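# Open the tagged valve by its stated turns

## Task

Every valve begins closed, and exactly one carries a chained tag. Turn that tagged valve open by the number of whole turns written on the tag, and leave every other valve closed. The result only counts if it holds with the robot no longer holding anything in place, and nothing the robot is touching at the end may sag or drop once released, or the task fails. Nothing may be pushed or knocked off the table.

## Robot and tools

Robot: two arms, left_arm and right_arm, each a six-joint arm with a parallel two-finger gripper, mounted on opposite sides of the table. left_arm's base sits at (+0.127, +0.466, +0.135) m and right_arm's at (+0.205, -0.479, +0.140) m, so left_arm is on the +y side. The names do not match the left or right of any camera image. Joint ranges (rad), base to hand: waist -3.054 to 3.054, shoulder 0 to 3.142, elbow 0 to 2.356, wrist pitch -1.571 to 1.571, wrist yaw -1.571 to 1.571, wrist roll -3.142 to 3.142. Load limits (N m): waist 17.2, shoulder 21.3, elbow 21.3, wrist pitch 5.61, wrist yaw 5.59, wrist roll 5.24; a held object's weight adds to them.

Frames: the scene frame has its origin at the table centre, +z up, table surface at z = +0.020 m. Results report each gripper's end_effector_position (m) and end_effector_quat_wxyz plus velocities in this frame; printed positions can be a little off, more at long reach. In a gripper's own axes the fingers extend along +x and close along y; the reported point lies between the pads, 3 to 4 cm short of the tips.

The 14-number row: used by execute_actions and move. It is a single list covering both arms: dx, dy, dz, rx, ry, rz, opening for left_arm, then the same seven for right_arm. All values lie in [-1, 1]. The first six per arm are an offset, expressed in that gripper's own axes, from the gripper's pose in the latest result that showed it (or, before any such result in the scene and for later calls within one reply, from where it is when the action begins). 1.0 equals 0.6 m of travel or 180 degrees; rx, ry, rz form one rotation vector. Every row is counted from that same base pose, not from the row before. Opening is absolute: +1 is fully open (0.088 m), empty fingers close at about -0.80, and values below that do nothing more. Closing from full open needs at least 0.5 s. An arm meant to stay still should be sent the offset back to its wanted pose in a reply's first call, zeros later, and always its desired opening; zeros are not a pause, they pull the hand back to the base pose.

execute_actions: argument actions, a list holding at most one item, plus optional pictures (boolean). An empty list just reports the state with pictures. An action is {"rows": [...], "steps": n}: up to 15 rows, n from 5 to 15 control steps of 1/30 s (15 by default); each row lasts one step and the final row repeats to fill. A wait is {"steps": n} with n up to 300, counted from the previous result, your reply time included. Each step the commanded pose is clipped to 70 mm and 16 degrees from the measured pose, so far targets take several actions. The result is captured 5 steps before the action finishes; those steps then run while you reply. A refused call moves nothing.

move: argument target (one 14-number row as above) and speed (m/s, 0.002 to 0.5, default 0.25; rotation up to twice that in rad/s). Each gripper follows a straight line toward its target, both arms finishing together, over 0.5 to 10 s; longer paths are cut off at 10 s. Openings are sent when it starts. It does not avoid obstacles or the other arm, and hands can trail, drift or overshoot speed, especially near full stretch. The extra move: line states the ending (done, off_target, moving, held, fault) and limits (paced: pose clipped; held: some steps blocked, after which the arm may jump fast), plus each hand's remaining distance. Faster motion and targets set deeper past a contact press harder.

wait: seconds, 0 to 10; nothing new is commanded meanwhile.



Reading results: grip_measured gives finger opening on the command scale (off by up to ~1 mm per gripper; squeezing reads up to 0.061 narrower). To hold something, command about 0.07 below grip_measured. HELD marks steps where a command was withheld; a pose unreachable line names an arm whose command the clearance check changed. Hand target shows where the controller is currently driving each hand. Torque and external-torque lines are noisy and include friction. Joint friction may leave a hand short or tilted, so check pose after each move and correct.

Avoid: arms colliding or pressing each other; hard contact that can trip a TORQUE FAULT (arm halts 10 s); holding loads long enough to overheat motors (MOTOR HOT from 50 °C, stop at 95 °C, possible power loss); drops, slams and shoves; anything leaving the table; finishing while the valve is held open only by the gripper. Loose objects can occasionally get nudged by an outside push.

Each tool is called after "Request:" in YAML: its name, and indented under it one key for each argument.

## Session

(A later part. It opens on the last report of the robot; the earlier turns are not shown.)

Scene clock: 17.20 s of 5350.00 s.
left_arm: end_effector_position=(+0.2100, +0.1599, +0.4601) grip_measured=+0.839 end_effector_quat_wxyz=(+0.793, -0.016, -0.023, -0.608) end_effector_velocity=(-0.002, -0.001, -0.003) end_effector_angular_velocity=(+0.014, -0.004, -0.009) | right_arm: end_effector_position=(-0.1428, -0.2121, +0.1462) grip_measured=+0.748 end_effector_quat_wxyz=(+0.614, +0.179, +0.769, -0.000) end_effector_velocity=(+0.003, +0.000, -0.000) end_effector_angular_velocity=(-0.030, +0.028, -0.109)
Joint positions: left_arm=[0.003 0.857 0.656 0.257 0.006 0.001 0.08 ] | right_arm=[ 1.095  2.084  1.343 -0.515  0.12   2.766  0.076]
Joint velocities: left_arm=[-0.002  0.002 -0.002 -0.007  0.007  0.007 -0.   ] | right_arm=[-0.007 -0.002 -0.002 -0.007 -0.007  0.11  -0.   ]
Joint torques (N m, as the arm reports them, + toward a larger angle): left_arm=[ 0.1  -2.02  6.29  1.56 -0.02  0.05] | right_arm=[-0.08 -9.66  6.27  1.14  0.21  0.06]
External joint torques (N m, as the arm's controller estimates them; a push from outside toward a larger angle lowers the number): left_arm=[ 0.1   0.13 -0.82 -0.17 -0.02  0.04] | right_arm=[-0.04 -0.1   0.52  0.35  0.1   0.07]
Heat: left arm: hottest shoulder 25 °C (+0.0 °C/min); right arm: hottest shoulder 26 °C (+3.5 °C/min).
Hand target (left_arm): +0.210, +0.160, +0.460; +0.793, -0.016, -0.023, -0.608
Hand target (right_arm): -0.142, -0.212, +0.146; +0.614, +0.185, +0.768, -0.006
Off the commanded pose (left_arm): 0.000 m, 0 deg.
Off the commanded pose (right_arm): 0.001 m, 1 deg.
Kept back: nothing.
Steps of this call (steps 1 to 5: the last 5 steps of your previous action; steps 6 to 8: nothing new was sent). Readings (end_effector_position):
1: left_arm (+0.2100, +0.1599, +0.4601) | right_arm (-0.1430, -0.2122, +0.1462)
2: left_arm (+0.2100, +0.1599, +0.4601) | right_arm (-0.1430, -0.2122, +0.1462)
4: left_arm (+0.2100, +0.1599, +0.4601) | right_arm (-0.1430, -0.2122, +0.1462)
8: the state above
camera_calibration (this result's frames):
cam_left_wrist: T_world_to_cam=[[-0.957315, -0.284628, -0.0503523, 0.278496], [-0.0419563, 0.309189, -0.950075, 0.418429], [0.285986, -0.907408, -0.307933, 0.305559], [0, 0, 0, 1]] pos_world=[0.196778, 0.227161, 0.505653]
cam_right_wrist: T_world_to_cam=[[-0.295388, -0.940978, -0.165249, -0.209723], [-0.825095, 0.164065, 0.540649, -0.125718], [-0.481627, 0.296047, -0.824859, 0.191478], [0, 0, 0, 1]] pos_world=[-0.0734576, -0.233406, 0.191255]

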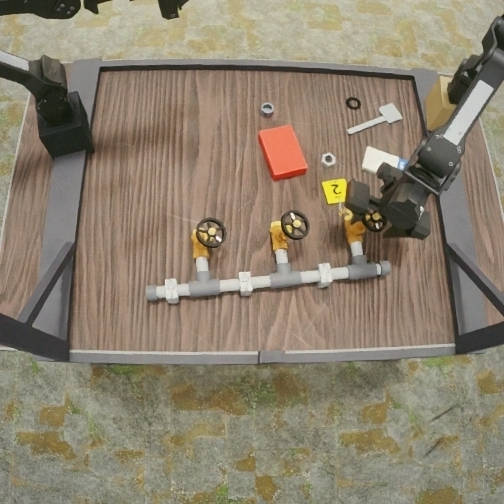

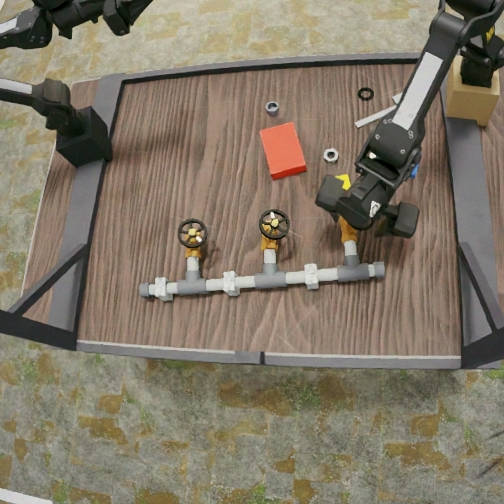

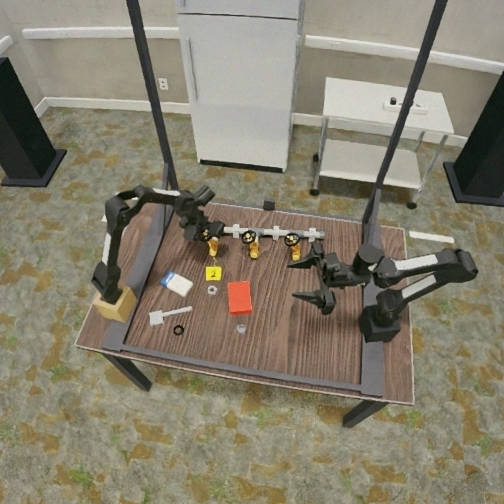

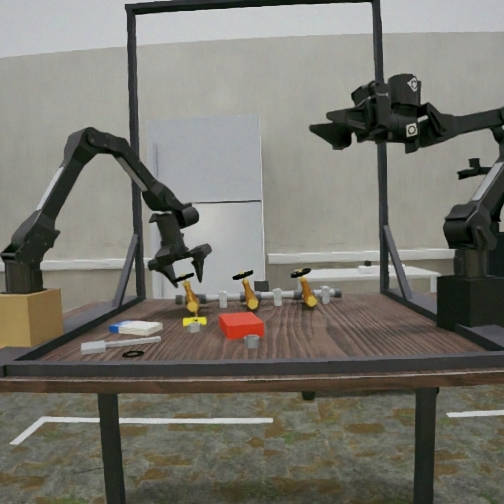

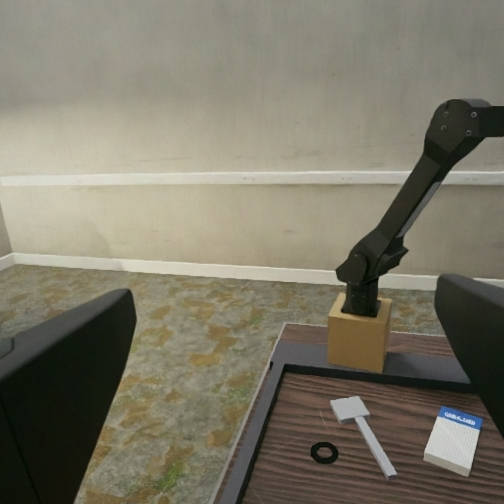

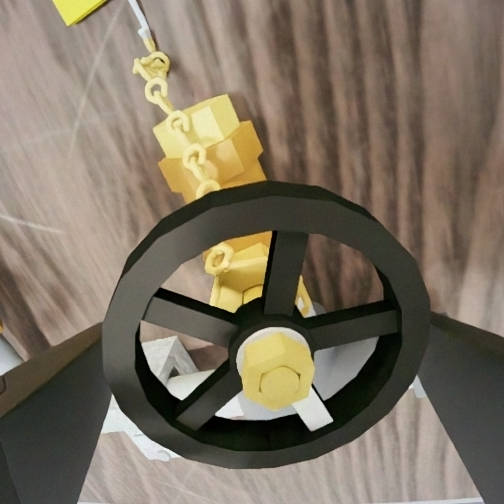

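Request:
move:
  target: [0,0,0,0,0,0,0.84,-0.004,0.002,0.022,0.07,-0.028,0.016,0.75]
  speed: 0.1

Request:
move:
  target: [0,0,0,0,0,0,0.84,0,0,0,0,0,0,0.26]
  speed: 0.1

Scene clock: 18.97 s of 5350.00 s.
left_arm: end_effector_position=(+0.2100, +0.1599, +0.4601) grip_measured=+0.839 end_effector_quat_wxyz=(+0.793, -0.016, -0.023, -0.608) end_effector_velocity=(+0.000, -0.001, -0.003) end_effector_angular_velocity=(+0.014, -0.003, +0.005) | right_arm: end_effector_position=(-0.1283, -0.2144, +0.1468) grip_measured=+0.748 end_effector_quat_wxyz=(+0.622, +0.263, +0.734, -0.077) end_effector_velocity=(+0.006, -0.001, -0.001) end_effector_angular_velocity=(-0.009, -0.016, -0.025)
Joint positions: left_arm=[0.003 0.857 0.656 0.257 0.006 0.001 0.08 ] | right_arm=[ 1.104  2.084  1.358 -0.601  0.19   3.006  0.076]
Joint velocities: left_arm=[-0.002  0.002 -0.002 -0.007 -0.007  0.007 -0.   ] | right_arm=[-0.002 -0.002 -0.002 -0.022  0.007  0.022 -0.   ]
Joint torques (N m, as the arm reports them, + toward a larger angle): left_arm=[-0.07 -2.07  6.27  1.56  0.02  0.  ] | right_arm=[ 0.27 -8.64  7.12  0.99  0.25  0.06]
External joint torques (N m, as the arm's controller estimates them; a push from outside toward a larger angle lowers the number): left_arm=[-0.07  0.06 -0.8  -0.16  0.02 -0.01] | right_arm=[0.28 0.93 1.44 0.33 0.09 0.07]
Heat: left arm: hottest shoulder 25 °C (+0.0 °C/min); right arm: hottest shoulder 27 °C (+6.3 °C/min).
Hand target (left_arm): +0.210, +0.160, +0.460; +0.793, -0.016, -0.023, -0.608
Hand target (right_arm): -0.130, -0.215, +0.145; +0.623, +0.264, +0.732, -0.077
Off the commanded pose (left_arm): 0.000 m, 0 deg.
Off the commanded pose (right_arm): 0.002 m, 0 deg.
Kept back: nothing.
move: done
camera_calibration (this result's frames):
cam_left_wrist: T_world_to_cam=[[-0.957315, -0.284628, -0.0503523, 0.278496], [-0.0419563, 0.309189, -0.950075, 0.418429], [0.285986, -0.907408, -0.307933, 0.305559], [0, 0, 0, 1]] pos_world=[0.196778, 0.227161, 0.505653]
cam_right_wrist: T_world_to_cam=[[-0.504282, -0.84852, -0.160353, -0.215177], [-0.777166, 0.364999, 0.512629, -0.0603723], [-0.376447, 0.38313, -0.843504, 0.23463], [0, 0, 0, 1]] pos_world=[-0.0671036, -0.25044, 0.194355]

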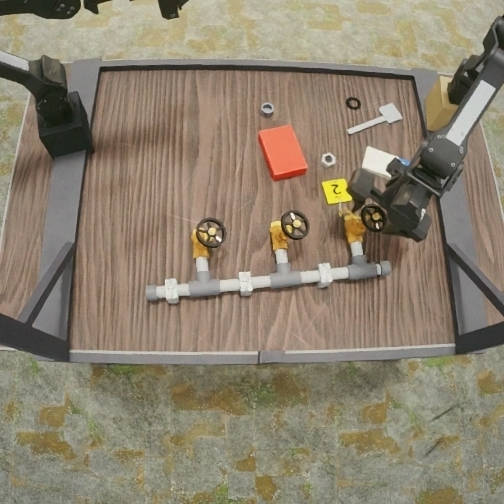

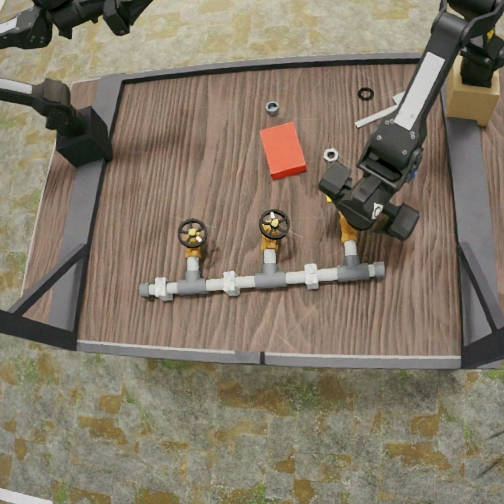

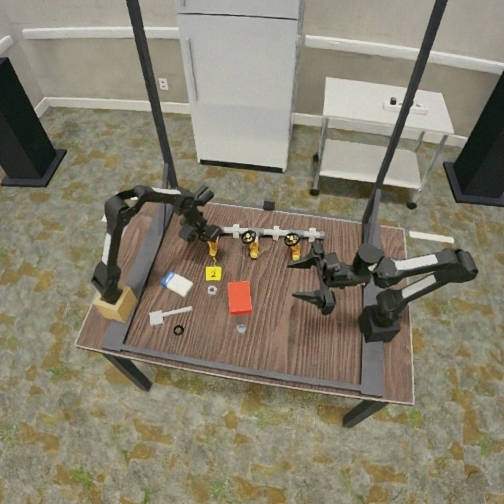

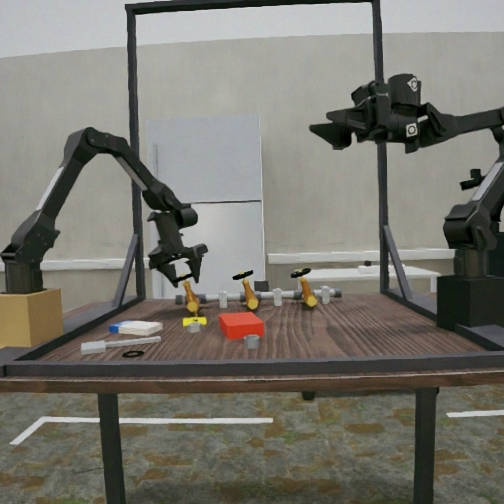

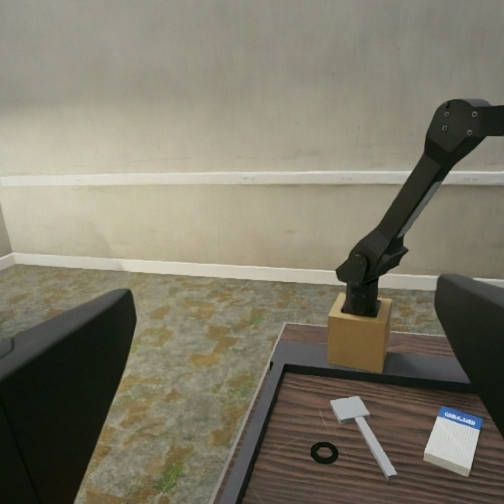

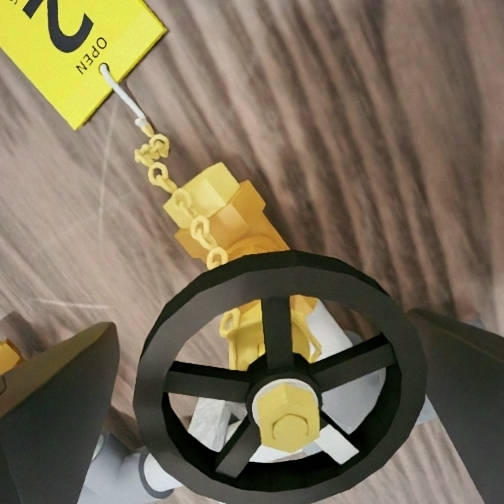

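Scene clock: 19.47 s of 5350.00 s.
left_arm: end_effector_position=(+0.2100, +0.1599, +0.4601) grip_measured=+0.839 end_effector_quat_wxyz=(+0.793, -0.016, -0.023, -0.608) end_effector_velocity=(+0.000, +0.000, -0.002) end_effector_angular_velocity=(+0.009, -0.005, +0.005) | right_arm: end_effector_position=(-0.1291, -0.2157, +0.1467) grip_measured=+0.341 end_effector_quat_wxyz=(+0.622, +0.261, +0.734, -0.078) end_effector_velocity=(+0.000, -0.006, -0.002) end_effector_angular_velocity=(-0.024, -0.000, +0.015)
Joint positions: left_arm=[0.003 0.857 0.656 0.257 0.006 0.001 0.08 ] | right_arm=[ 1.107  2.084  1.358 -0.602  0.186  3.006  0.056]
Joint velocities: left_arm=[-0.002 -0.002 -0.002 -0.007 -0.007  0.007 -0.   ] | right_arm=[ 0.002 -0.002 -0.007 -0.007 -0.022 -0.007 -0.   ]
Joint torques (N m, as the arm reports them, + toward a larger angle): left_arm=[-0.04 -2.17  6.3   1.55 -0.01  0.05] | right_arm=[-0.29 -9.48  6.15  1.19  0.27 -0.02]
External joint torques (N m, as the arm's controller estimates them; a push from outside toward a larger angle lowers the number): left_arm=[-0.04  0.01 -0.83 -0.19 -0.01  0.04] | right_arm=[-0.37  0.01  0.51  0.53  0.13 -0.01]
Heat: left arm: hottest shoulder 25 °C (+0.0 °C/min); right arm: hottest shoulder 27 °C (+6.2 °C/min).
Hand target (left_arm): +0.210, +0.160, +0.460; +0.793, -0.016, -0.023, -0.608
Hand target (right_arm): -0.128, -0.214, +0.147; +0.622, +0.263, +0.733, -0.077
Off the commanded pose (left_arm): 0.000 m, 0 deg.
Off the commanded pose (right_arm): 0.002 m, 0 deg.
Kept back: nothing.
move: done
camera_calibration (this result's frames):
cam_left_wrist: T_world_to_cam=[[-0.957315, -0.284628, -0.0503523, 0.278496], [-0.0419563, 0.309189, -0.950075, 0.418429], [0.285986, -0.907408, -0.307933, 0.305559], [0, 0, 0, 1]] pos_world=[0.196778, 0.227161, 0.505653]
cam_right_wrist: T_world_to_cam=[[-0.501881, -0.850513, -0.1573, -0.21733], [-0.777681, 0.364124, 0.512471, -0.0607093], [-0.378587, 0.379529, -0.844174, 0.233767], [0, 0, 0, 1]] pos_world=[-0.0677852, -0.251457, 0.194266]

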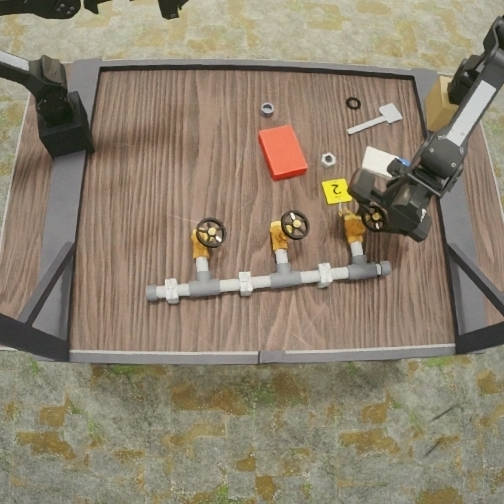

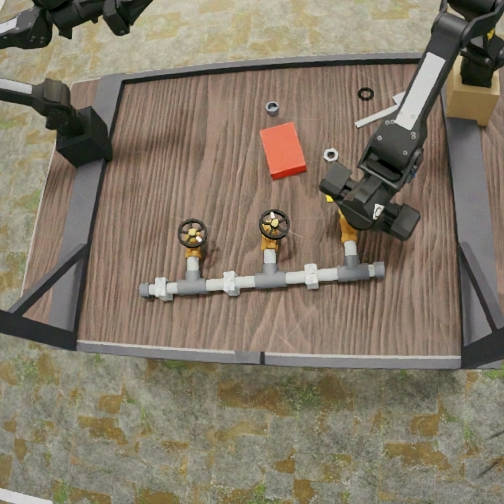

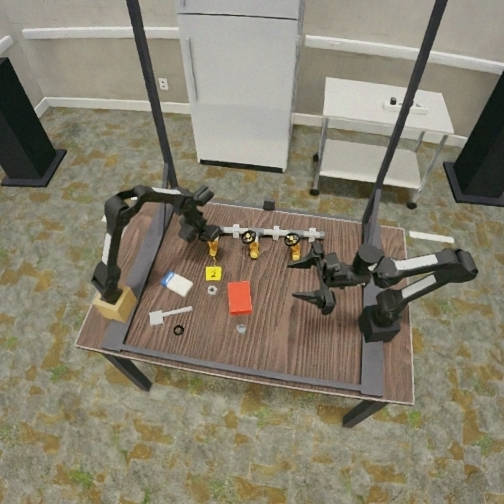

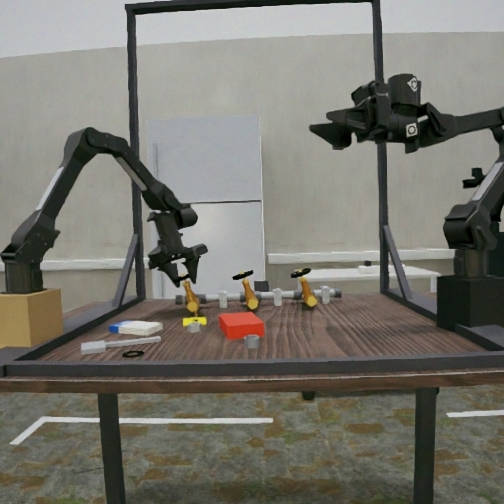

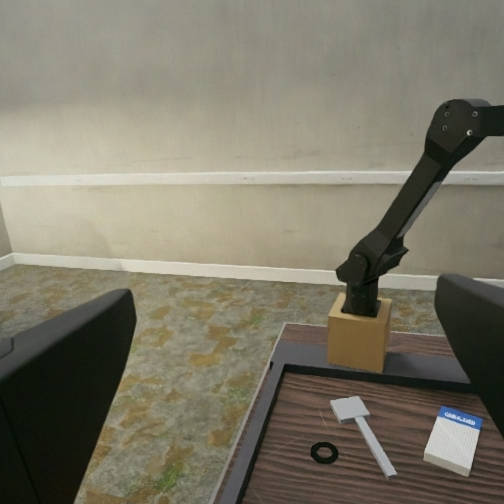

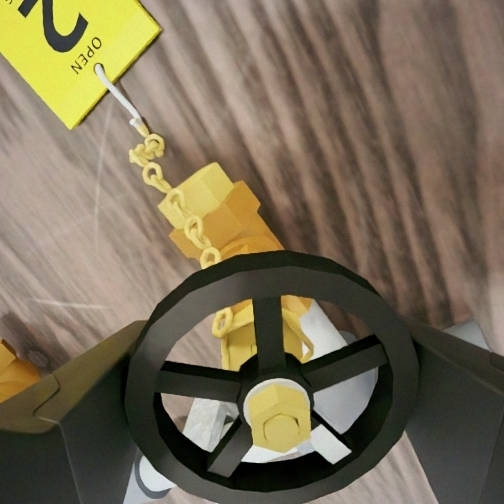

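Request:
execute_actions:
  actions:
    - {"rows":[[0,0,0,0,0,0,0.84,0,0,0,-0.5,0,0,0.26]],"steps":15}

Request:
execute_actions:
  actions:
    - {"rows":[[0,0,0,0,0,0,0.84,0,0,0,-0.5,0,0,0.26]],"steps":15}

Request:
execute_actions:
  actions:
    - {"rows":[[0,0,0,0,0,0,0.84,0,0,0,-0.5,0,0,0.26]],"steps":15}

Request:
execute_actions:
  actions:
    - {"rows":[[0,0,0,0,0,0,0.84,0,0,0,-0.5,0,0,0.26]],"steps":15}

Request:
execute_actions:
  actions:
    - {"rows":[[0,0,0,0,0,0,0.84,0,0,0,-0.5,0,0,0.26]],"steps":15}

Request:
execute_actions:
  actions:
    - {"rows":[[0,0,0,0,0,0,0.84,0,0,0,-0.5,0,0,0.26]],"steps":15}

Request:
execute_actions:
  actions:
    - {"rows":[[0,0,0,0,0,0,0.84,0,0,0,-0.5,0,0,0.26]],"steps":15}

Request:
execute_actions:
  actions:
    - {"rows":[[0,0,0,0,0,0,0.84,0,0,0,-0.16,0,0,0.26]],"steps":15}

Request:
execute_actions:
  actions:
    - {"rows":[[0,0,0,0,0,0,0.84,0,0,0,0,0,0,0.85]],"steps":6}

Request:
execute_actions:
  actions:
    - {"rows":[[0,0,0,0,0,0,0.84,0,0,0,0.5,0,0,0.85]],"steps":15}

Request:
execute_actions:
  actions:
    - {"rows":[[0,0,0,0,0,0,0.84,0,0,0,0.5,0,0,0.85]],"steps":15}

Request:
execute_actions:
  actions:
    - {"rows":[[0,0,0,0,0,0,0.84,0,0,0,0.5,0,0,0.85]],"steps":15}

Request:
execute_actions:
  actions:
    - {"rows":[[0,0,0,0,0,0,0.84,0,0,0,0.2,0,0,0.85]],"steps":15}

Request:
wait:
  seconds: 0.1

Scene clock: 20.40 s of 5350.00 s.
left_arm: end_effector_position=(+0.2100, +0.1599, +0.4601) grip_measured=+0.839 end_effector_quat_wxyz=(+0.793, -0.016, -0.023, -0.608) end_effector_velocity=(+0.000, +0.000, -0.005) end_effector_angular_velocity=(+0.019, +0.013, +0.004) | right_arm: end_effector_position=(-0.1287, -0.2154, +0.1467) grip_measured=+0.341 end_effector_quat_wxyz=(+0.667, +0.102, +0.730, +0.104) end_effector_velocity=(+0.002, -0.001, -0.000) end_effector_angular_velocity=(+0.127, -0.446, +1.474)
Joint positions: left_arm=[0.003 0.857 0.656 0.257 0.006 0.001 0.08 ] | right_arm=[ 1.106  2.084  1.358 -0.603  0.188  2.514  0.056]
Joint velocities: left_arm=[-0.002 -0.002 -0.002 -0.022 -0.007 -0.007 -0.   ] | right_arm=[-0.002 -0.002 -0.002 -0.007 -0.007 -1.546 -0.   ]
Joint torques (N m, as the arm reports them, + toward a larger angle): left_arm=[-0.11 -1.95  6.36  1.56  0.    0.06] | right_arm=[ 0.3  -9.16  6.76  0.79  0.44 -0.5 ]
External joint torques (N m, as the arm's controller estimates them; a push from outside toward a larger angle lowers the number): left_arm=[-0.11  0.19 -0.71 -0.16  0.    0.05] | right_arm=[ 0.33  0.26  1.2   0.16  0.26 -0.48]
Heat: left arm: hottest shoulder 25 °C (+0.0 °C/min); right arm: hottest shoulder 27 °C (+5.9 °C/min).
Steps of this call (steps 1 to 18: nothing new was sent; steps 19 to 28: the first 10 steps of this action). Readings (end_effector_position):
19: left_arm (+0.2100, +0.1599, +0.4601) | right_arm (-0.1291, -0.2157, +0.1467)
20: left_arm (+0.2100, +0.1599, +0.4601) | right_arm (-0.1291, -0.2158, +0.1467)
22: left_arm (+0.2100, +0.1599, +0.4601) | right_arm (-0.1290, -0.2157, +0.1467)
26: left_arm (+0.2100, +0.1599, +0.4601) | right_arm (-0.1287, -0.2155, +0.1467)
28: the state above

Scene clock: 20.90 s of 5350.00 s.
left_arm: end_effector_position=(+0.2100, +0.1599, +0.4601) grip_measured=+0.839 end_effector_quat_wxyz=(+0.793, -0.016, -0.023, -0.608) end_effector_velocity=(-0.001, +0.000, -0.002) end_effector_angular_velocity=(+0.009, -0.005, +0.000) | right_arm: end_effector_position=(-0.1288, -0.2137, +0.1474) grip_measured=+0.341 end_effector_quat_wxyz=(+0.658, -0.153, +0.636, +0.373) end_effector_velocity=(-0.003, +0.002, +0.004) end_effector_angular_velocity=(+0.137, -0.432, +1.442)
Joint positions: left_arm=[0.003 0.857 0.656 0.257 0.006 0.001 0.08 ] | right_arm=[ 1.106  2.084  1.359 -0.599  0.196  1.742  0.056]
Joint velocities: left_arm=[-0.007 -0.002 -0.002 -0.007 -0.007  0.007 -0.   ] | right_arm=[-0.002 -0.007  0.002  0.007 -0.007 -1.516 -0.   ]
Joint torques (N m, as the arm reports them, + toward a larger angle): left_arm=[ 0.12 -2.16  6.38  1.53 -0.01  0.02] | right_arm=[ 0.41 -9.42  6.43  0.7   0.41 -0.5 ]
External joint torques (N m, as the arm's controller estimates them; a push from outside toward a larger angle lowers the number): left_arm=[ 0.14  0.01 -0.76 -0.21 -0.01  0.01] | right_arm=[ 0.37  0.19  0.74 -0.01  0.21 -0.48]
Heat: left arm: hottest shoulder 25 °C (+0.0 °C/min); right arm: hottest shoulder 27 °C (+5.7 °C/min).
Off your previous action's commanded pose (left_arm): 0.000 m, 0 deg at its last step (step 5 of this call).
Off your previous action's commanded pose (right_arm): 0.001 m, 47 deg at its last step (step 5 of this call); orientation clipped at that step.
Steps of this call (steps 1 to 5: the last 5 steps of your previous action; steps 6 to 15: the first 10 steps of this action, its rows measured from where the robot was after step 5). Readings (end_effector_position):
5: left_arm (+0.2100, +0.1599, +0.4601) | right_arm (-0.1285, -0.2148, +0.1469)
6: left_arm (+0.2100, +0.1599, +0.4601) | right_arm (-0.1285, -0.2148, +0.1469)
7: left_arm (+0.2100, +0.1599, +0.4601) | right_arm (-0.1285, -0.2147, +0.1470)
9: left_arm (+0.2100, +0.1599, +0.4601) | right_arm (-0.1286, -0.2144, +0.1471)
13: left_arm (+0.2100, +0.1599, +0.4601) | right_arm (-0.1287, -0.2140, +0.1473)
15: the state above

Scene clock: 21.40 s of 5350.00 s.
left_arm: end_effector_position=(+0.2100, +0.1599, +0.4601) grip_measured=+0.839 end_effector_quat_wxyz=(+0.793, -0.016, -0.023, -0.608) end_effector_velocity=(-0.000, +0.000, -0.007) end_effector_angular_velocity=(+0.011, +0.025, -0.006) | right_arm: end_effector_position=(-0.1303, -0.2123, +0.1480) grip_measured=+0.340 end_effector_quat_wxyz=(+0.552, -0.385, +0.448, +0.588) end_effector_velocity=(-0.002, -0.001, -0.001) end_effector_angular_velocity=(+0.138, -0.460, +1.456)
Joint positions: left_arm=[0.003 0.857 0.656 0.257 0.006 0.001 0.08 ] | right_arm=[ 1.106  2.084  1.359 -0.589  0.199  0.971  0.056]
Joint velocities: left_arm=[ 0.002 -0.002 -0.012 -0.007  0.007 -0.022 -0.   ] | right_arm=[ 0.002  0.002 -0.002  0.007 -0.007 -1.531 -0.   ]
Joint torques (N m, as the arm reports them, + toward a larger angle): left_arm=[-0.05 -2.05  6.37  1.56  0.04  0.04] | right_arm=[ 0.14 -9.56  6.41  0.66  0.46 -0.49]
External joint torques (N m, as the arm's controller estimates them; a push from outside toward a larger angle lowers the number): left_arm=[-0.05  0.09 -0.69 -0.16  0.04  0.03] | right_arm=[ 0.15  0.03  0.69 -0.11  0.27 -0.49]
Heat: left arm: hottest shoulder 25 °C (+0.0 °C/min); right arm: hottest shoulder 27 °C (+5.6 °C/min).
Off your previous action's commanded pose (left_arm): 0.000 m, 0 deg at its last step (step 5 of this call).
Off your previous action's commanded pose (right_arm): 0.002 m, 46 deg at its last step (step 5 of this call); orientation clipped at that step.
Steps of this call (steps 1 to 5: the last 5 steps of your previous action; steps 6 to 15: the first 10 steps of this action, its rows measured from where the robot was after step 5). Readings (end_effector_position):
5: left_arm (+0.2100, +0.1599, +0.4601) | right_arm (-0.1292, -0.2131, +0.1476)
6: left_arm (+0.2100, +0.1599, +0.4601) | right_arm (-0.1292, -0.2130, +0.1476)
7: left_arm (+0.2100, +0.1599, +0.4601) | right_arm (-0.1293, -0.2129, +0.1477)
9: left_arm (+0.2100, +0.1599, +0.4601) | right_arm (-0.1295, -0.2127, +0.1478)
13: left_arm (+0.2100, +0.1599, +0.4601) | right_arm (-0.1300, -0.2123, +0.1479)
15: the state above

Scene clock: 21.90 s of 5350.00 s.
left_arm: end_effector_position=(+0.2100, +0.1599, +0.4601) grip_measured=+0.839 end_effector_quat_wxyz=(+0.793, -0.016, -0.023, -0.608) end_effector_velocity=(-0.002, -0.000, -0.002) end_effector_angular_velocity=(+0.005, +0.009, -0.010) | right_arm: end_effector_position=(-0.1322, -0.2129, +0.1480) grip_measured=+0.340 end_effector_quat_wxyz=(+0.365, -0.564, +0.191, +0.716) end_effector_velocity=(+0.000, -0.005, -0.002) end_effector_angular_velocity=(+0.141, -0.485, +1.486)
Joint positions: left_arm=[0.003 0.857 0.656 0.257 0.006 0.001 0.08 ] | right_arm=[ 1.11   2.084  1.359 -0.583  0.199  0.194  0.056]
Joint velocities: left_arm=[-0.002 -0.002 -0.002 -0.007  0.007 -0.007 -0.   ] | right_arm=[ 0.007 -0.002 -0.007 -0.007 -0.007 -1.56  -0.   ]
Joint torques (N m, as the arm reports them, + toward a larger angle): left_arm=[-0.12 -2.08  6.4   1.57  0.02  0.04] | right_arm=[-0.04 -9.52  6.69  0.77  0.42 -0.45]
External joint torques (N m, as the arm's controller estimates them; a push from outside toward a larger angle lowers the number): left_arm=[-0.11  0.1  -0.74 -0.17  0.02  0.03] | right_arm=[-0.04  0.2   0.87 -0.04  0.28 -0.46]
Heat: left arm: hottest shoulder 25 °C (+0.0 °C/min); right arm: hottest shoulder 27 °C (+5.5 °C/min).
Off your previous action's commanded pose (left_arm): 0.000 m, 0 deg at its last step (step 5 of this call).
Off your previous action's commanded pose (right_arm): 0.002 m, 46 deg at its last step (step 5 of this call); orientation clipped at that step.
Steps of this call (steps 1 to 5: the last 5 steps of your previous action; steps 6 to 15: the first 10 steps of this action, its rows measured from where the robot was after step 5). Readings (end_effector_position):
5: left_arm (+0.2100, +0.1599, +0.4601) | right_arm (-0.1309, -0.2123, +0.1481)
6: left_arm (+0.2100, +0.1599, +0.4601) | right_arm (-0.1311, -0.2123, +0.1480)
7: left_arm (+0.2100, +0.1599, +0.4601) | right_arm (-0.1313, -0.2124, +0.1480)
9: left_arm (+0.2100, +0.1599, +0.4601) | right_arm (-0.1315, -0.2124, +0.1481)
13: left_arm (+0.2100, +0.1599, +0.4601) | right_arm (-0.1320, -0.2127, +0.1480)
15: the state above

Scene clock: 22.40 s of 5350.00 s.
left_arm: end_effector_position=(+0.2100, +0.1599, +0.4601) grip_measured=+0.839 end_effector_quat_wxyz=(+0.793, -0.016, -0.023, -0.608) end_effector_velocity=(-0.002, +0.000, +0.001) end_effector_angular_velocity=(-0.009, +0.005, -0.010) | right_arm: end_effector_position=(-0.1331, -0.2146, +0.1475) grip_measured=+0.340 end_effector_quat_wxyz=(+0.119, -0.659, -0.093, +0.737) end_effector_velocity=(-0.000, -0.005, -0.005) end_effector_angular_velocity=(+0.118, -0.451, +1.460)
Joint positions: left_arm=[0.003 0.857 0.656 0.257 0.006 0.001 0.08 ] | right_arm=[ 1.111  2.085  1.359 -0.585  0.19  -0.584  0.056]
Joint velocities: left_arm=[-0.002 -0.002 -0.002  0.007  0.007 -0.007 -0.   ] | right_arm=[-0.002  0.007 -0.002 -0.007 -0.037 -1.531 -0.   ]
Joint torques (N m, as the arm reports them, + toward a larger angle): left_arm=[-0.1  -2.12  6.35  1.5   0.03  0.02] | right_arm=[ 0.02 -9.38  7.14  0.89  0.54 -0.49]
External joint torques (N m, as the arm's controller estimates them; a push from outside toward a larger angle lowers the number): left_arm=[-0.11  0.05 -0.79 -0.24  0.03  0.01] | right_arm=[ 0.08  0.24  1.31  0.08  0.42 -0.51]
Heat: left arm: hottest shoulder 25 °C (+0.0 °C/min); right arm: hottest shoulder 27 °C (+5.4 °C/min).
Off your previous action's commanded pose (left_arm): 0.000 m, 0 deg at its last step (step 5 of this call).
Off your previous action's commanded pose (right_arm): 0.002 m, 45 deg at its last step (step 5 of this call); orientation clipped at that step.
Steps of this call (steps 1 to 5: the last 5 steps of your previous action; steps 6 to 15: the first 10 steps of this action, its rows measured from where the robot was after step 5). Readings (end_effector_position):
5: left_arm (+0.2100, +0.1599, +0.4601) | right_arm (-0.1327, -0.2133, +0.1480)
6: left_arm (+0.2100, +0.1599, +0.4601) | right_arm (-0.1327, -0.2134, +0.1479)
7: left_arm (+0.2100, +0.1599, +0.4601) | right_arm (-0.1328, -0.2136, +0.1479)
9: left_arm (+0.2100, +0.1599, +0.4601) | right_arm (-0.1329, -0.2137, +0.1477)
13: left_arm (+0.2100, +0.1599, +0.4601) | right_arm (-0.1330, -0.2142, +0.1476)
15: the state above

Scene clock: 22.90 s of 5350.00 s.
left_arm: end_effector_position=(+0.2100, +0.1599, +0.4601) grip_measured=+0.839 end_effector_quat_wxyz=(+0.793, -0.016, -0.023, -0.608) end_effector_velocity=(-0.000, +0.002, -0.001) end_effector_angular_velocity=(+0.000, +0.008, +0.004) | right_arm: end_effector_position=(-0.1321, -0.2157, +0.1464) grip_measured=+0.338 end_effector_quat_wxyz=(+0.142, +0.657, +0.363, -0.646) end_effector_velocity=(+0.003, -0.002, -0.004) end_effector_angular_velocity=(+0.135, -0.463, +1.470)
Joint positions: left_arm=[0.003 0.857 0.656 0.257 0.006 0.001 0.08 ] | right_arm=[ 1.111  2.087  1.359 -0.591  0.189 -1.361  0.056]
Joint velocities: left_arm=[-0.002 -0.007 -0.002 -0.007 -0.007 -0.007 -0.   ] | right_arm=[-0.002  0.007 -0.002 -0.007 -0.007 -1.546 -0.001]
Joint torques (N m, as the arm reports them, + toward a larger angle): left_arm=[-0.01 -2.05  6.33  1.54  0.01  0.01] | right_arm=[ 0.26 -9.32  7.33  0.91  0.4  -0.48]
External joint torques (N m, as the arm's controller estimates them; a push from outside toward a larger angle lowers the number): left_arm=[ 0.01  0.17 -0.82 -0.21  0.01  0.  ] | right_arm=[ 0.27  0.27  1.58  0.17  0.33 -0.5 ]
Heat: left arm: hottest shoulder 25 °C (+0.0 °C/min); right arm: hottest shoulder 28 °C (+7.9 °C/min).
Off your previous action's commanded pose (left_arm): 0.000 m, 0 deg at its last step (step 5 of this call).
Off your previous action's commanded pose (right_arm): 0.002 m, 45 deg at its last step (step 5 of this call); orientation clipped at that step.
Steps of this call (steps 1 to 5: the last 5 steps of your previous action; steps 6 to 15: the first 10 steps of this action, its rows measured from where the robot was after step 5). Readings (end_effector_position):
5: left_arm (+0.2100, +0.1599, +0.4601) | right_arm (-0.1328, -0.2150, +0.1471)
6: left_arm (+0.2100, +0.1599, +0.4601) | right_arm (-0.1328, -0.2151, +0.1470)
7: left_arm (+0.2100, +0.1599, +0.4601) | right_arm (-0.1327, -0.2151, +0.1470)
9: left_arm (+0.2100, +0.1599, +0.4601) | right_arm (-0.1325, -0.2152, +0.1468)
13: left_arm (+0.2100, +0.1599, +0.4601) | right_arm (-0.1323, -0.2156, +0.1466)
15: the state above

Scene clock: 23.40 s of 5350.00 s.
left_arm: end_effector_position=(+0.2100, +0.1599, +0.4601) grip_measured=+0.839 end_effector_quat_wxyz=(+0.793, -0.016, -0.023, -0.608) end_effector_velocity=(+0.000, +0.000, -0.002) end_effector_angular_velocity=(+0.005, +0.009, +0.004) | right_arm: end_effector_position=(-0.1308, -0.2159, +0.1457) grip_measured=+0.336 end_effector_quat_wxyz=(+0.382, +0.556, +0.579, -0.459) end_effector_velocity=(+0.004, -0.003, -0.001) end_effector_angular_velocity=(+0.133, -0.475, +1.472)
Joint positions: left_arm=[0.003 0.857 0.656 0.257 0.006 0.001 0.08 ] | right_arm=[ 1.111  2.088  1.359 -0.596  0.193 -2.137  0.055]
Joint velocities: left_arm=[-0.002 -0.002 -0.002 -0.007 -0.007 -0.007 -0.   ] | right_arm=[ 0.002 -0.002 -0.002 -0.022  0.007 -1.546 -0.   ]
Joint torques (N m, as the arm reports them, + toward a larger angle): left_arm=[ 0.02 -2.05  6.33  1.59 -0.03  0.02] | right_arm=[ 0.29 -9.26  6.99  0.84  0.36 -0.48]
External joint torques (N m, as the arm's controller estimates them; a push from outside toward a larger angle lowers the number): left_arm=[ 0.02  0.17 -0.82 -0.16 -0.03  0.01] | right_arm=[ 0.22  0.29  1.33  0.16  0.27 -0.48]
Heat: left arm: hottest shoulder 25 °C (+0.0 °C/min); right arm: hottest shoulder 28 °C (+7.7 °C/min).
Off your previous action's commanded pose (left_arm): 0.000 m, 0 deg at its last step (step 5 of this call).
Off your previous action's commanded pose (right_arm): 0.002 m, 45 deg at its last step (step 5 of this call); orientation clipped at that step.
Steps of this call (steps 1 to 5: the last 5 steps of your previous action; steps 6 to 15: the first 10 steps of this action, its rows measured from where the robot was after step 5). Readings (end_effector_position):
5: left_arm (+0.2100, +0.1599, +0.4601) | right_arm (-0.1317, -0.2159, +0.1461)
6: left_arm (+0.2100, +0.1599, +0.4601) | right_arm (-0.1316, -0.2159, +0.1461)
7: left_arm (+0.2100, +0.1599, +0.4601) | right_arm (-0.1315, -0.2159, +0.1461)
9: left_arm (+0.2100, +0.1599, +0.4601) | right_arm (-0.1314, -0.2159, +0.1459)
13: left_arm (+0.2100, +0.1599, +0.4601) | right_arm (-0.1310, -0.2159, +0.1458)
15: the state above

Scene clock: 23.90 s of 5350.00 s.
left_arm: end_effector_position=(+0.2100, +0.1599, +0.4601) grip_measured=+0.839 end_effector_quat_wxyz=(+0.793, -0.016, -0.023, -0.608) end_effector_velocity=(+0.000, -0.001, -0.003) end_effector_angular_velocity=(+0.010, +0.011, +0.004) | right_arm: end_effector_position=(-0.1300, -0.2155, +0.1457) grip_measured=+0.336 end_effector_quat_wxyz=(+0.546, +0.400, +0.697, -0.238) end_effector_velocity=(+0.003, +0.000, -0.000) end_effector_angular_velocity=(+0.034, -0.156, +0.489)
Joint positions: left_arm=[0.003 0.857 0.656 0.257 0.006 0.001 0.08 ] | right_arm=[ 1.112  2.088  1.359 -0.597  0.199 -2.814  0.055]
Joint velocities: left_arm=[-0.002  0.002 -0.002 -0.007 -0.007 -0.007 -0.   ] | right_arm=[-0.007 -0.002 -0.002 -0.007 -0.007 -0.52  -0.   ]
Joint torques (N m, as the arm reports them, + toward a larger angle): left_arm=[-0.04 -2.12  6.41  1.53  0.01  0.04] | right_arm=[ 0.1  -9.43  6.33  0.99  0.17 -0.49]
External joint torques (N m, as the arm's controller estimates them; a push from outside toward a larger angle lowers the number): left_arm=[-0.05  0.05 -0.74 -0.21  0.02  0.03] | right_arm=[ 0.14  0.05  0.75  0.32  0.05 -0.48]
Heat: left arm: hottest shoulder 25 °C (+0.0 °C/min); right arm: hottest shoulder 28 °C (+7.5 °C/min).
Off your previous action's commanded pose (left_arm): 0.000 m, 0 deg at its last step (step 5 of this call).
Off your previous action's commanded pose (right_arm): 0.001 m, 46 deg at its last step (step 5 of this call); orientation clipped at that step.
Steps of this call (steps 1 to 5: the last 5 steps of your previous action; steps 6 to 15: the first 10 steps of this action, its rows measured from where the robot was after step 5). Readings (end_effector_position):
5: left_arm (+0.2100, +0.1599, +0.4601) | right_arm (-0.1304, -0.2158, +0.1456)
6: left_arm (+0.2100, +0.1599, +0.4601) | right_arm (-0.1303, -0.2157, +0.1456)
7: left_arm (+0.2100, +0.1599, +0.4601) | right_arm (-0.1302, -0.2157, +0.1456)
9: left_arm (+0.2100, +0.1599, +0.4601) | right_arm (-0.1301, -0.2157, +0.1456)
13: left_arm (+0.2100, +0.1599, +0.4601) | right_arm (-0.1300, -0.2155, +0.1457)
15: the state above

Scene clock: 24.10 s of 5350.00 s.
left_arm: end_effector_position=(+0.2100, +0.1599, +0.4601) grip_measured=+0.839 end_effector_quat_wxyz=(+0.793, -0.016, -0.023, -0.608) end_effector_velocity=(+0.002, +0.001, -0.004) end_effector_angular_velocity=(+0.014, -0.003, +0.010) | right_arm: end_effector_position=(-0.1300, -0.2155, +0.1457) grip_measured=+0.388 end_effector_quat_wxyz=(+0.556, +0.386, +0.703, -0.221) end_effector_velocity=(+0.004, -0.000, -0.002) end_effector_angular_velocity=(+0.007, -0.073, +0.210)
Joint positions: left_arm=[0.003 0.857 0.656 0.257 0.006 0.001 0.08 ] | right_arm=[ 1.112  2.088  1.359 -0.597  0.199 -2.864  0.058]
Joint velocities: left_arm=[ 0.002 -0.002 -0.007 -0.007 -0.007  0.007 -0.   ] | right_arm=[-0.007 -0.002 -0.007 -0.007 -0.007 -0.227  0.159]
Joint torques (N m, as the arm reports them, + toward a larger angle): left_arm=[-0.02 -1.98  6.34  1.57 -0.03  0.03] | right_arm=[ 0.   -9.55  6.2   1.13  0.1  -0.18]
External joint torques (N m, as the arm's controller estimates them; a push from outside toward a larger angle lowers the number): left_arm=[-0.04  0.18 -0.76 -0.16 -0.02  0.02] | right_arm=[ 0.01 -0.02  0.57  0.48 -0.05 -0.36]
Heat: left arm: hottest shoulder 25 °C (+0.0 °C/min); right arm: hottest shoulder 28 °C (+7.5 °C/min).
Off your previous action's commanded pose (left_arm): 0.000 m, 0 deg at its last step (step 5 of this call).
Off your previous action's commanded pose (right_arm): 0.001 m, 2 deg at its last step (step 5 of this call).
Steps of this call (steps 1 to 5: the last 5 steps of your previous action; step 6: the first step of this action, its rows measured from where the robot was after step 5). Readings (end_effector_position):
5: left_arm (+0.2100, +0.1599, +0.4601) | right_arm (-0.1300, -0.2155, +0.1457)
6: the state above

Scene clock: 24.60 s of 5350.00 s.
left_arm: end_effector_position=(+0.2100, +0.1599, +0.4601) grip_measured=+0.839 end_effector_quat_wxyz=(+0.793, -0.016, -0.023, -0.608) end_effector_velocity=(+0.002, +0.001, -0.002) end_effector_angular_velocity=(+0.001, +0.024, +0.009) | right_arm: end_effector_position=(-0.1324, -0.2150, +0.1463) grip_measured=+0.839 end_effector_quat_wxyz=(+0.432, +0.514, +0.624, -0.400) end_effector_velocity=(-0.007, +0.007, +0.003) end_effector_angular_velocity=(-0.147, +0.529, -1.531)
Joint positions: left_arm=[0.003 0.857 0.656 0.257 0.006 0.001 0.08 ] | right_arm=[ 1.111  2.087  1.359 -0.587  0.19  -2.337  0.08 ]
Joint velocities: left_arm=[ 0.002 -0.002 -0.002 -0.007 -0.007 -0.022 -0.   ] | right_arm=[-0.012 -0.002 -0.002  0.051 -0.022  1.604  0.003]
Joint torques (N m, as the arm reports them, + toward a larger angle): left_arm=[-0.09 -2.06  6.27  1.56 -0.01  0.03] | right_arm=[ -0.31 -10.22   4.85   1.19  -0.03   0.08]
External joint torques (N m, as the arm's controller estimates them; a push from outside toward a larger angle lowers the number): left_arm=[-0.09  0.13 -0.86 -0.18 -0.01  0.02] | right_arm=[-0.31 -0.61 -0.8   0.51 -0.13  0.08]
Heat: left arm: hottest shoulder 25 °C (+0.0 °C/min); right arm: hottest shoulder 28 °C (+7.3 °C/min).
Off your previous action's commanded pose (left_arm): 0.000 m, 0 deg at its last step (step 5 of this call).
Off your previous action's commanded pose (right_arm): 0.000 m, 0 deg at its last step (step 5 of this call).
Steps of this call (steps 1 to 5: the last 5 steps of your previous action; steps 6 to 15: the first 10 steps of this action, its rows measured from where the robot was after step 5). Readings (end_effector_position):
5: left_arm (+0.2100, +0.1599, +0.4601) | right_arm (-0.1302, -0.2154, +0.1460)
6: left_arm (+0.2100, +0.1599, +0.4601) | right_arm (-0.1302, -0.2154, +0.1460)
7: left_arm (+0.2100, +0.1599, +0.4601) | right_arm (-0.1302, -0.2154, +0.1460)
9: left_arm (+0.2100, +0.1599, +0.4601) | right_arm (-0.1309, -0.2153, +0.1461)
13: left_arm (+0.2100, +0.1599, +0.4601) | right_arm (-0.1318, -0.2154, +0.1461)
15: the state above

Scene clock: 25.10 s of 5350.00 s.
left_arm: end_effector_position=(+0.2100, +0.1599, +0.4601) grip_measured=+0.839 end_effector_quat_wxyz=(+0.793, -0.016, -0.023, -0.608) end_effector_velocity=(+0.000, +0.000, -0.002) end_effector_angular_velocity=(+0.009, -0.005, +0.005) | right_arm: end_effector_position=(-0.1350, -0.2144, +0.1462) grip_measured=+0.848 end_effector_quat_wxyz=(+0.189, +0.638, +0.414, -0.621) end_effector_velocity=(-0.006, +0.001, +0.000) end_effector_angular_velocity=(-0.198, +0.521, -1.534)
Joint positions: left_arm=[0.003 0.857 0.656 0.257 0.006 0.001 0.08 ] | right_arm=[ 1.109  2.087  1.356 -0.572  0.178 -1.517  0.081]
Joint velocities: left_arm=[-0.002 -0.002 -0.002 -0.007 -0.007  0.007 -0.   ] | right_arm=[-0.007 -0.002 -0.007  0.037 -0.037  1.619 -0.   ]
Joint torques (N m, as the arm reports them, + toward a larger angle): left_arm=[-0.14 -1.94  6.47  1.58  0.    0.03] | right_arm=[ -0.3  -10.36   4.83   1.35  -0.06   0.09]
External joint torques (N m, as the arm's controller estimates them; a push from outside toward a larger angle lowers the number): left_arm=[-0.15  0.25 -0.66 -0.16  0.    0.02] | right_arm=[-0.3  -0.73 -0.88  0.59 -0.13  0.08]
Heat: left arm: hottest shoulder 25 °C (+0.0 °C/min); right arm: hottest shoulder 28 °C (+7.2 °C/min).
Off your previous action's commanded pose (left_arm): 0.000 m, 0 deg at its last step (step 5 of this call).
Off your previous action's commanded pose (right_arm): 0.002 m, 44 deg at its last step (step 5 of this call); orientation clipped at that step.
Steps of this call (steps 1 to 5: the last 5 steps of your previous action; steps 6 to 15: the first 10 steps of this action, its rows measured from where the robot was after step 5). Readings (end_effector_position):
5: left_arm (+0.2100, +0.1599, +0.4601) | right_arm (-0.1326, -0.2149, +0.1459)
6: left_arm (+0.2100, +0.1599, +0.4601) | right_arm (-0.1327, -0.2147, +0.1459)
7: left_arm (+0.2100, +0.1599, +0.4601) | right_arm (-0.1330, -0.2148, +0.1459)
9: left_arm (+0.2100, +0.1599, +0.4601) | right_arm (-0.1336, -0.2148, +0.1459)
13: left_arm (+0.2100, +0.1599, +0.4601) | right_arm (-0.1346, -0.2146, +0.1461)
15: the state above

Scene clock: 25.60 s of 5350.00 s.
left_arm: end_effector_position=(+0.2100, +0.1599, +0.4601) grip_measured=+0.839 end_effector_quat_wxyz=(+0.793, -0.016, -0.023, -0.608) end_effector_velocity=(-0.000, +0.002, +0.000) end_effector_angular_velocity=(-0.009, +0.006, +0.004) | right_arm: end_effector_position=(-0.1375, -0.2138, +0.1461) grip_measured=+0.848 end_effector_quat_wxyz=(+0.081, -0.654, -0.131, +0.741) end_effector_velocity=(-0.003, +0.005, +0.001) end_effector_angular_velocity=(-0.200, +0.497, -1.526)
Joint positions: left_arm=[0.003 0.857 0.656 0.257 0.006 0.001 0.08 ] | right_arm=[ 1.107  2.087  1.354 -0.557  0.166 -0.697  0.081]
Joint velocities: left_arm=[-0.002 -0.007 -0.007  0.007 -0.007 -0.007 -0.   ] | right_arm=[-0.007 -0.002 -0.007  0.037 -0.007  1.604 -0.   ]
Joint torques (N m, as the arm reports them, + toward a larger angle): left_arm=[-0.13 -2.16  6.25  1.55  0.05  0.01] | right_arm=[ -0.27 -10.35   4.96   1.4   -0.05   0.09]
External joint torques (N m, as the arm's controller estimates them; a push from outside toward a larger angle lowers the number): left_arm=[-0.14  0.06 -0.9  -0.2   0.05  0.  ] | right_arm=[-0.31 -0.68 -0.76  0.6  -0.13  0.07]
Heat: left arm: hottest shoulder 25 °C (+0.0 °C/min); right arm: hottest shoulder 28 °C (+7.0 °C/min).
Off your previous action's commanded pose (left_arm): 0.000 m, 0 deg at its last step (step 5 of this call).
Off your previous action's commanded pose (right_arm): 0.003 m, 43 deg at its last step (step 5 of this call); orientation clipped at that step.
Steps of this call (steps 1 to 5: the last 5 steps of your previous action; steps 6 to 15: the first 10 steps of this action, its rows measured from where the robot was after step 5). Readings (end_effector_position):
5: left_arm (+0.2100, +0.1599, +0.4601) | right_arm (-0.1352, -0.2142, +0.1458)
6: left_arm (+0.2100, +0.1599, +0.4601) | right_arm (-0.1354, -0.2143, +0.1458)
7: left_arm (+0.2100, +0.1599, +0.4601) | right_arm (-0.1356, -0.2143, +0.1458)
9: left_arm (+0.2100, +0.1599, +0.4601) | right_arm (-0.1362, -0.2143, +0.1459)
13: left_arm (+0.2100, +0.1599, +0.4601) | right_arm (-0.1371, -0.2140, +0.1460)
15: the state above

Scene clock: 26.10 s of 5350.00 s.
left_arm: end_effector_position=(+0.2100, +0.1599, +0.4601) grip_measured=+0.839 end_effector_quat_wxyz=(+0.793, -0.016, -0.023, -0.608) end_effector_velocity=(+0.002, +0.002, -0.001) end_effector_angular_velocity=(+0.000, +0.009, +0.019) | right_arm: end_effector_position=(-0.1392, -0.2136, +0.1461) grip_measured=+0.848 end_effector_quat_wxyz=(+0.322, -0.570, +0.163, +0.738) end_effector_velocity=(+0.003, -0.007, -0.003) end_effector_angular_velocity=(-0.155, +0.238, -0.803)
Joint positions: left_arm=[0.003 0.857 0.656 0.257 0.006 0.001 0.08 ] | right_arm=[ 1.106  2.087  1.353 -0.547  0.159  0.085  0.081]
Joint velocities: left_arm=[-0.002 -0.007 -0.002 -0.007 -0.022 -0.007 -0.   ] | right_arm=[ 0.002 -0.002 -0.007 -0.022 -0.022  0.857 -0.   ]
Joint torques (N m, as the arm reports them, + toward a larger angle): left_arm=[-0.21 -2.02  6.41  1.6   0.04  0.06] | right_arm=[-0.16 -9.91  5.97  1.34  0.1   0.1 ]
External joint torques (N m, as the arm's controller estimates them; a push from outside toward a larger angle lowers the number): left_arm=[-0.22  0.2  -0.74 -0.15  0.04  0.05] | right_arm=[-0.34 -0.2   0.11  0.52 -0.01  0.09]
Heat: left arm: hottest elbow 26 °C (+2.3 °C/min); right arm: hottest shoulder 28 °C (+6.9 °C/min).
Off your previous action's commanded pose (left_arm): 0.000 m, 0 deg at its last step (step 5 of this call).
Off your previous action's commanded pose (right_arm): 0.003 m, 43 deg at its last step (step 5 of this call); orientation clipped at that step.
Steps of this call (steps 1 to 5: the last 5 steps of your previous action; steps 6 to 15: the first 10 steps of this action, its rows measured from where the robot was after step 5). Readings (end_effector_position):
5: left_arm (+0.2100, +0.1599, +0.4601) | right_arm (-0.1379, -0.2135, +0.1460)
6: left_arm (+0.2100, +0.1599, +0.4601) | right_arm (-0.1381, -0.2135, +0.1460)
7: left_arm (+0.2100, +0.1599, +0.4601) | right_arm (-0.1383, -0.2136, +0.1460)
9: left_arm (+0.2100, +0.1599, +0.4601) | right_arm (-0.1388, -0.2136, +0.1460)
13: left_arm (+0.2100, +0.1599, +0.4601) | right_arm (-0.1392, -0.2136, +0.1461)
15: the state above

Scene clock: 26.37 s of 5350.00 s.
left_arm: end_effector_position=(+0.2100, +0.1599, +0.4601) grip_measured=+0.839 end_effector_quat_wxyz=(+0.793, -0.016, -0.023, -0.608) end_effector_velocity=(-0.000, -0.001, -0.003) end_effector_angular_velocity=(+0.010, +0.010, -0.005) | right_arm: end_effector_position=(-0.1389, -0.2136, +0.1461) grip_measured=+0.848 end_effector_quat_wxyz=(+0.351, -0.553, +0.200, +0.728) end_effector_velocity=(+0.003, -0.002, -0.002) end_effector_angular_velocity=(-0.028, +0.026, -0.104)
Joint positions: left_arm=[0.003 0.857 0.656 0.257 0.006 0.001 0.08 ] | right_arm=[ 1.106  2.087  1.353 -0.548  0.16   0.187  0.081]
Joint velocities: left_arm=[ 0.002  0.002 -0.002 -0.007  0.007 -0.007  0.   ] | right_arm=[-0.002 -0.002 -0.007 -0.007 -0.007  0.11  -0.   ]
Joint torques (N m, as the arm reports them, + toward a larger angle): left_arm=[-0.01 -2.15  6.41  1.59  0.04  0.02] | right_arm=[-0.01 -9.79  6.35  1.2   0.22  0.08]
External joint torques (N m, as the arm's controller estimates them; a push from outside toward a larger angle lowers the number): left_arm=[-0.01 -0.02 -0.67 -0.13  0.03  0.01] | right_arm=[-0.07 -0.16  0.58  0.36  0.11  0.07]
Heat: left arm: hottest elbow 26 °C (+2.3 °C/min); right arm: hottest shoulder 28 °C (+6.8 °C/min).
Hand target (left_arm): +0.210, +0.160, +0.460; +0.793, -0.016, -0.023, -0.608
Hand target (right_arm): -0.138, -0.213, +0.146; +0.357, -0.552, +0.205, +0.725
Off the commanded pose (left_arm): 0.000 m, 0 deg.
Off the commanded pose (right_arm): 0.001 m, 1 deg.
Kept back: nothing.
Steps of this call (steps 1 to 5: the last 5 steps of your previous action; steps 6 to 8: nothing new was sent). Readings (end_effector_position):
1: left_arm (+0.2100, +0.1599, +0.4601) | right_arm (-0.1392, -0.2136, +0.1461)
2: left_arm (+0.2100, +0.1599, +0.4601) | right_arm (-0.1392, -0.2136, +0.1461)
4: left_arm (+0.2100, +0.1599, +0.4601) | right_arm (-0.1392, -0.2136, +0.1461)
8: the state above
camera_calibration (this result's frames):
cam_left_wrist: T_world_to_cam=[[-0.957315, -0.284628, -0.0503523, 0.278496], [-0.0419563, 0.309189, -0.950075, 0.418429], [0.285986, -0.907408, -0.307933, 0.305559], [0, 0, 0, 1]] pos_world=[0.196778, 0.227161, 0.505653]
cam_right_wrist: T_world_to_cam=[[0.759546, 0.636595, 0.133552, 0.229854], [0.642188, -0.766546, 0.00155357, -0.0383902], [0.103362, 0.0845853, -0.991041, 0.254093], [0, 0, 0, 1]] pos_world=[-0.176195, -0.197244, 0.221179]

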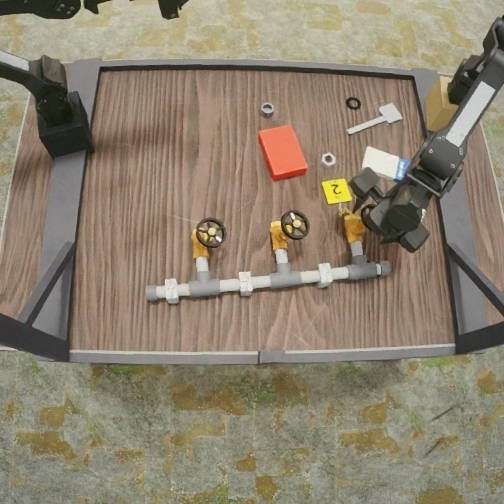

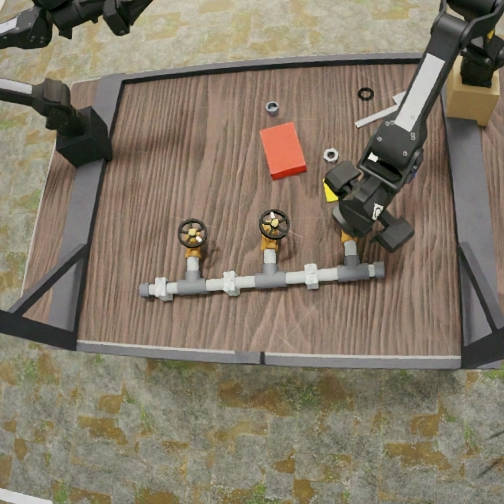

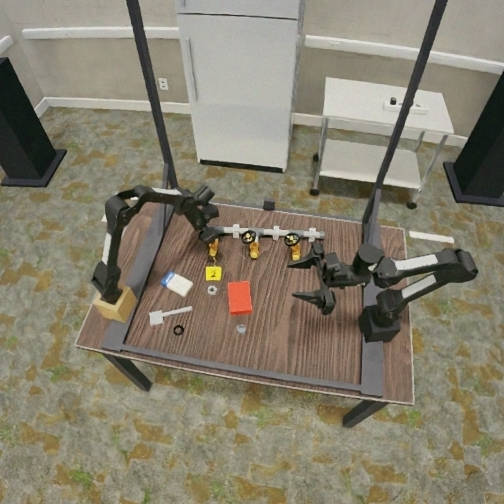

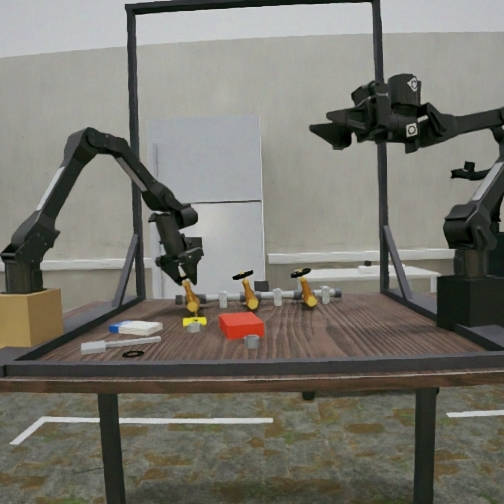

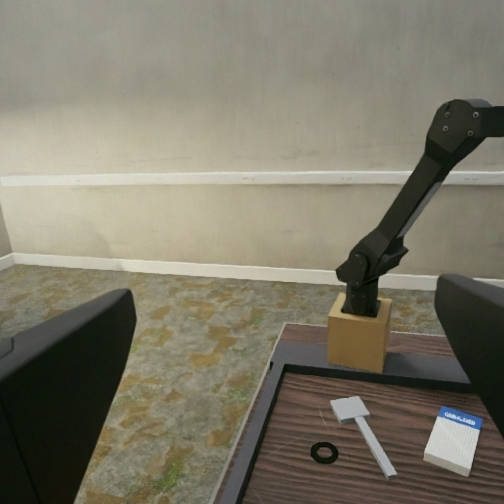

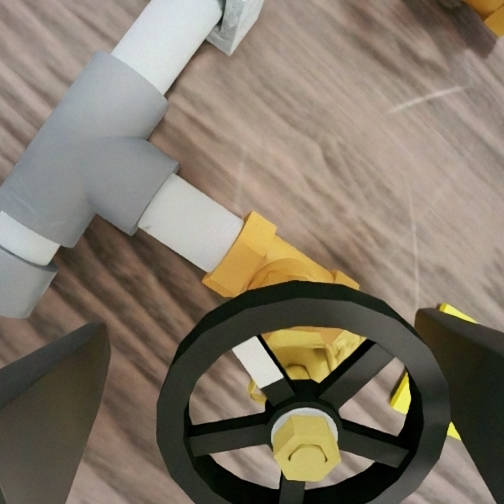

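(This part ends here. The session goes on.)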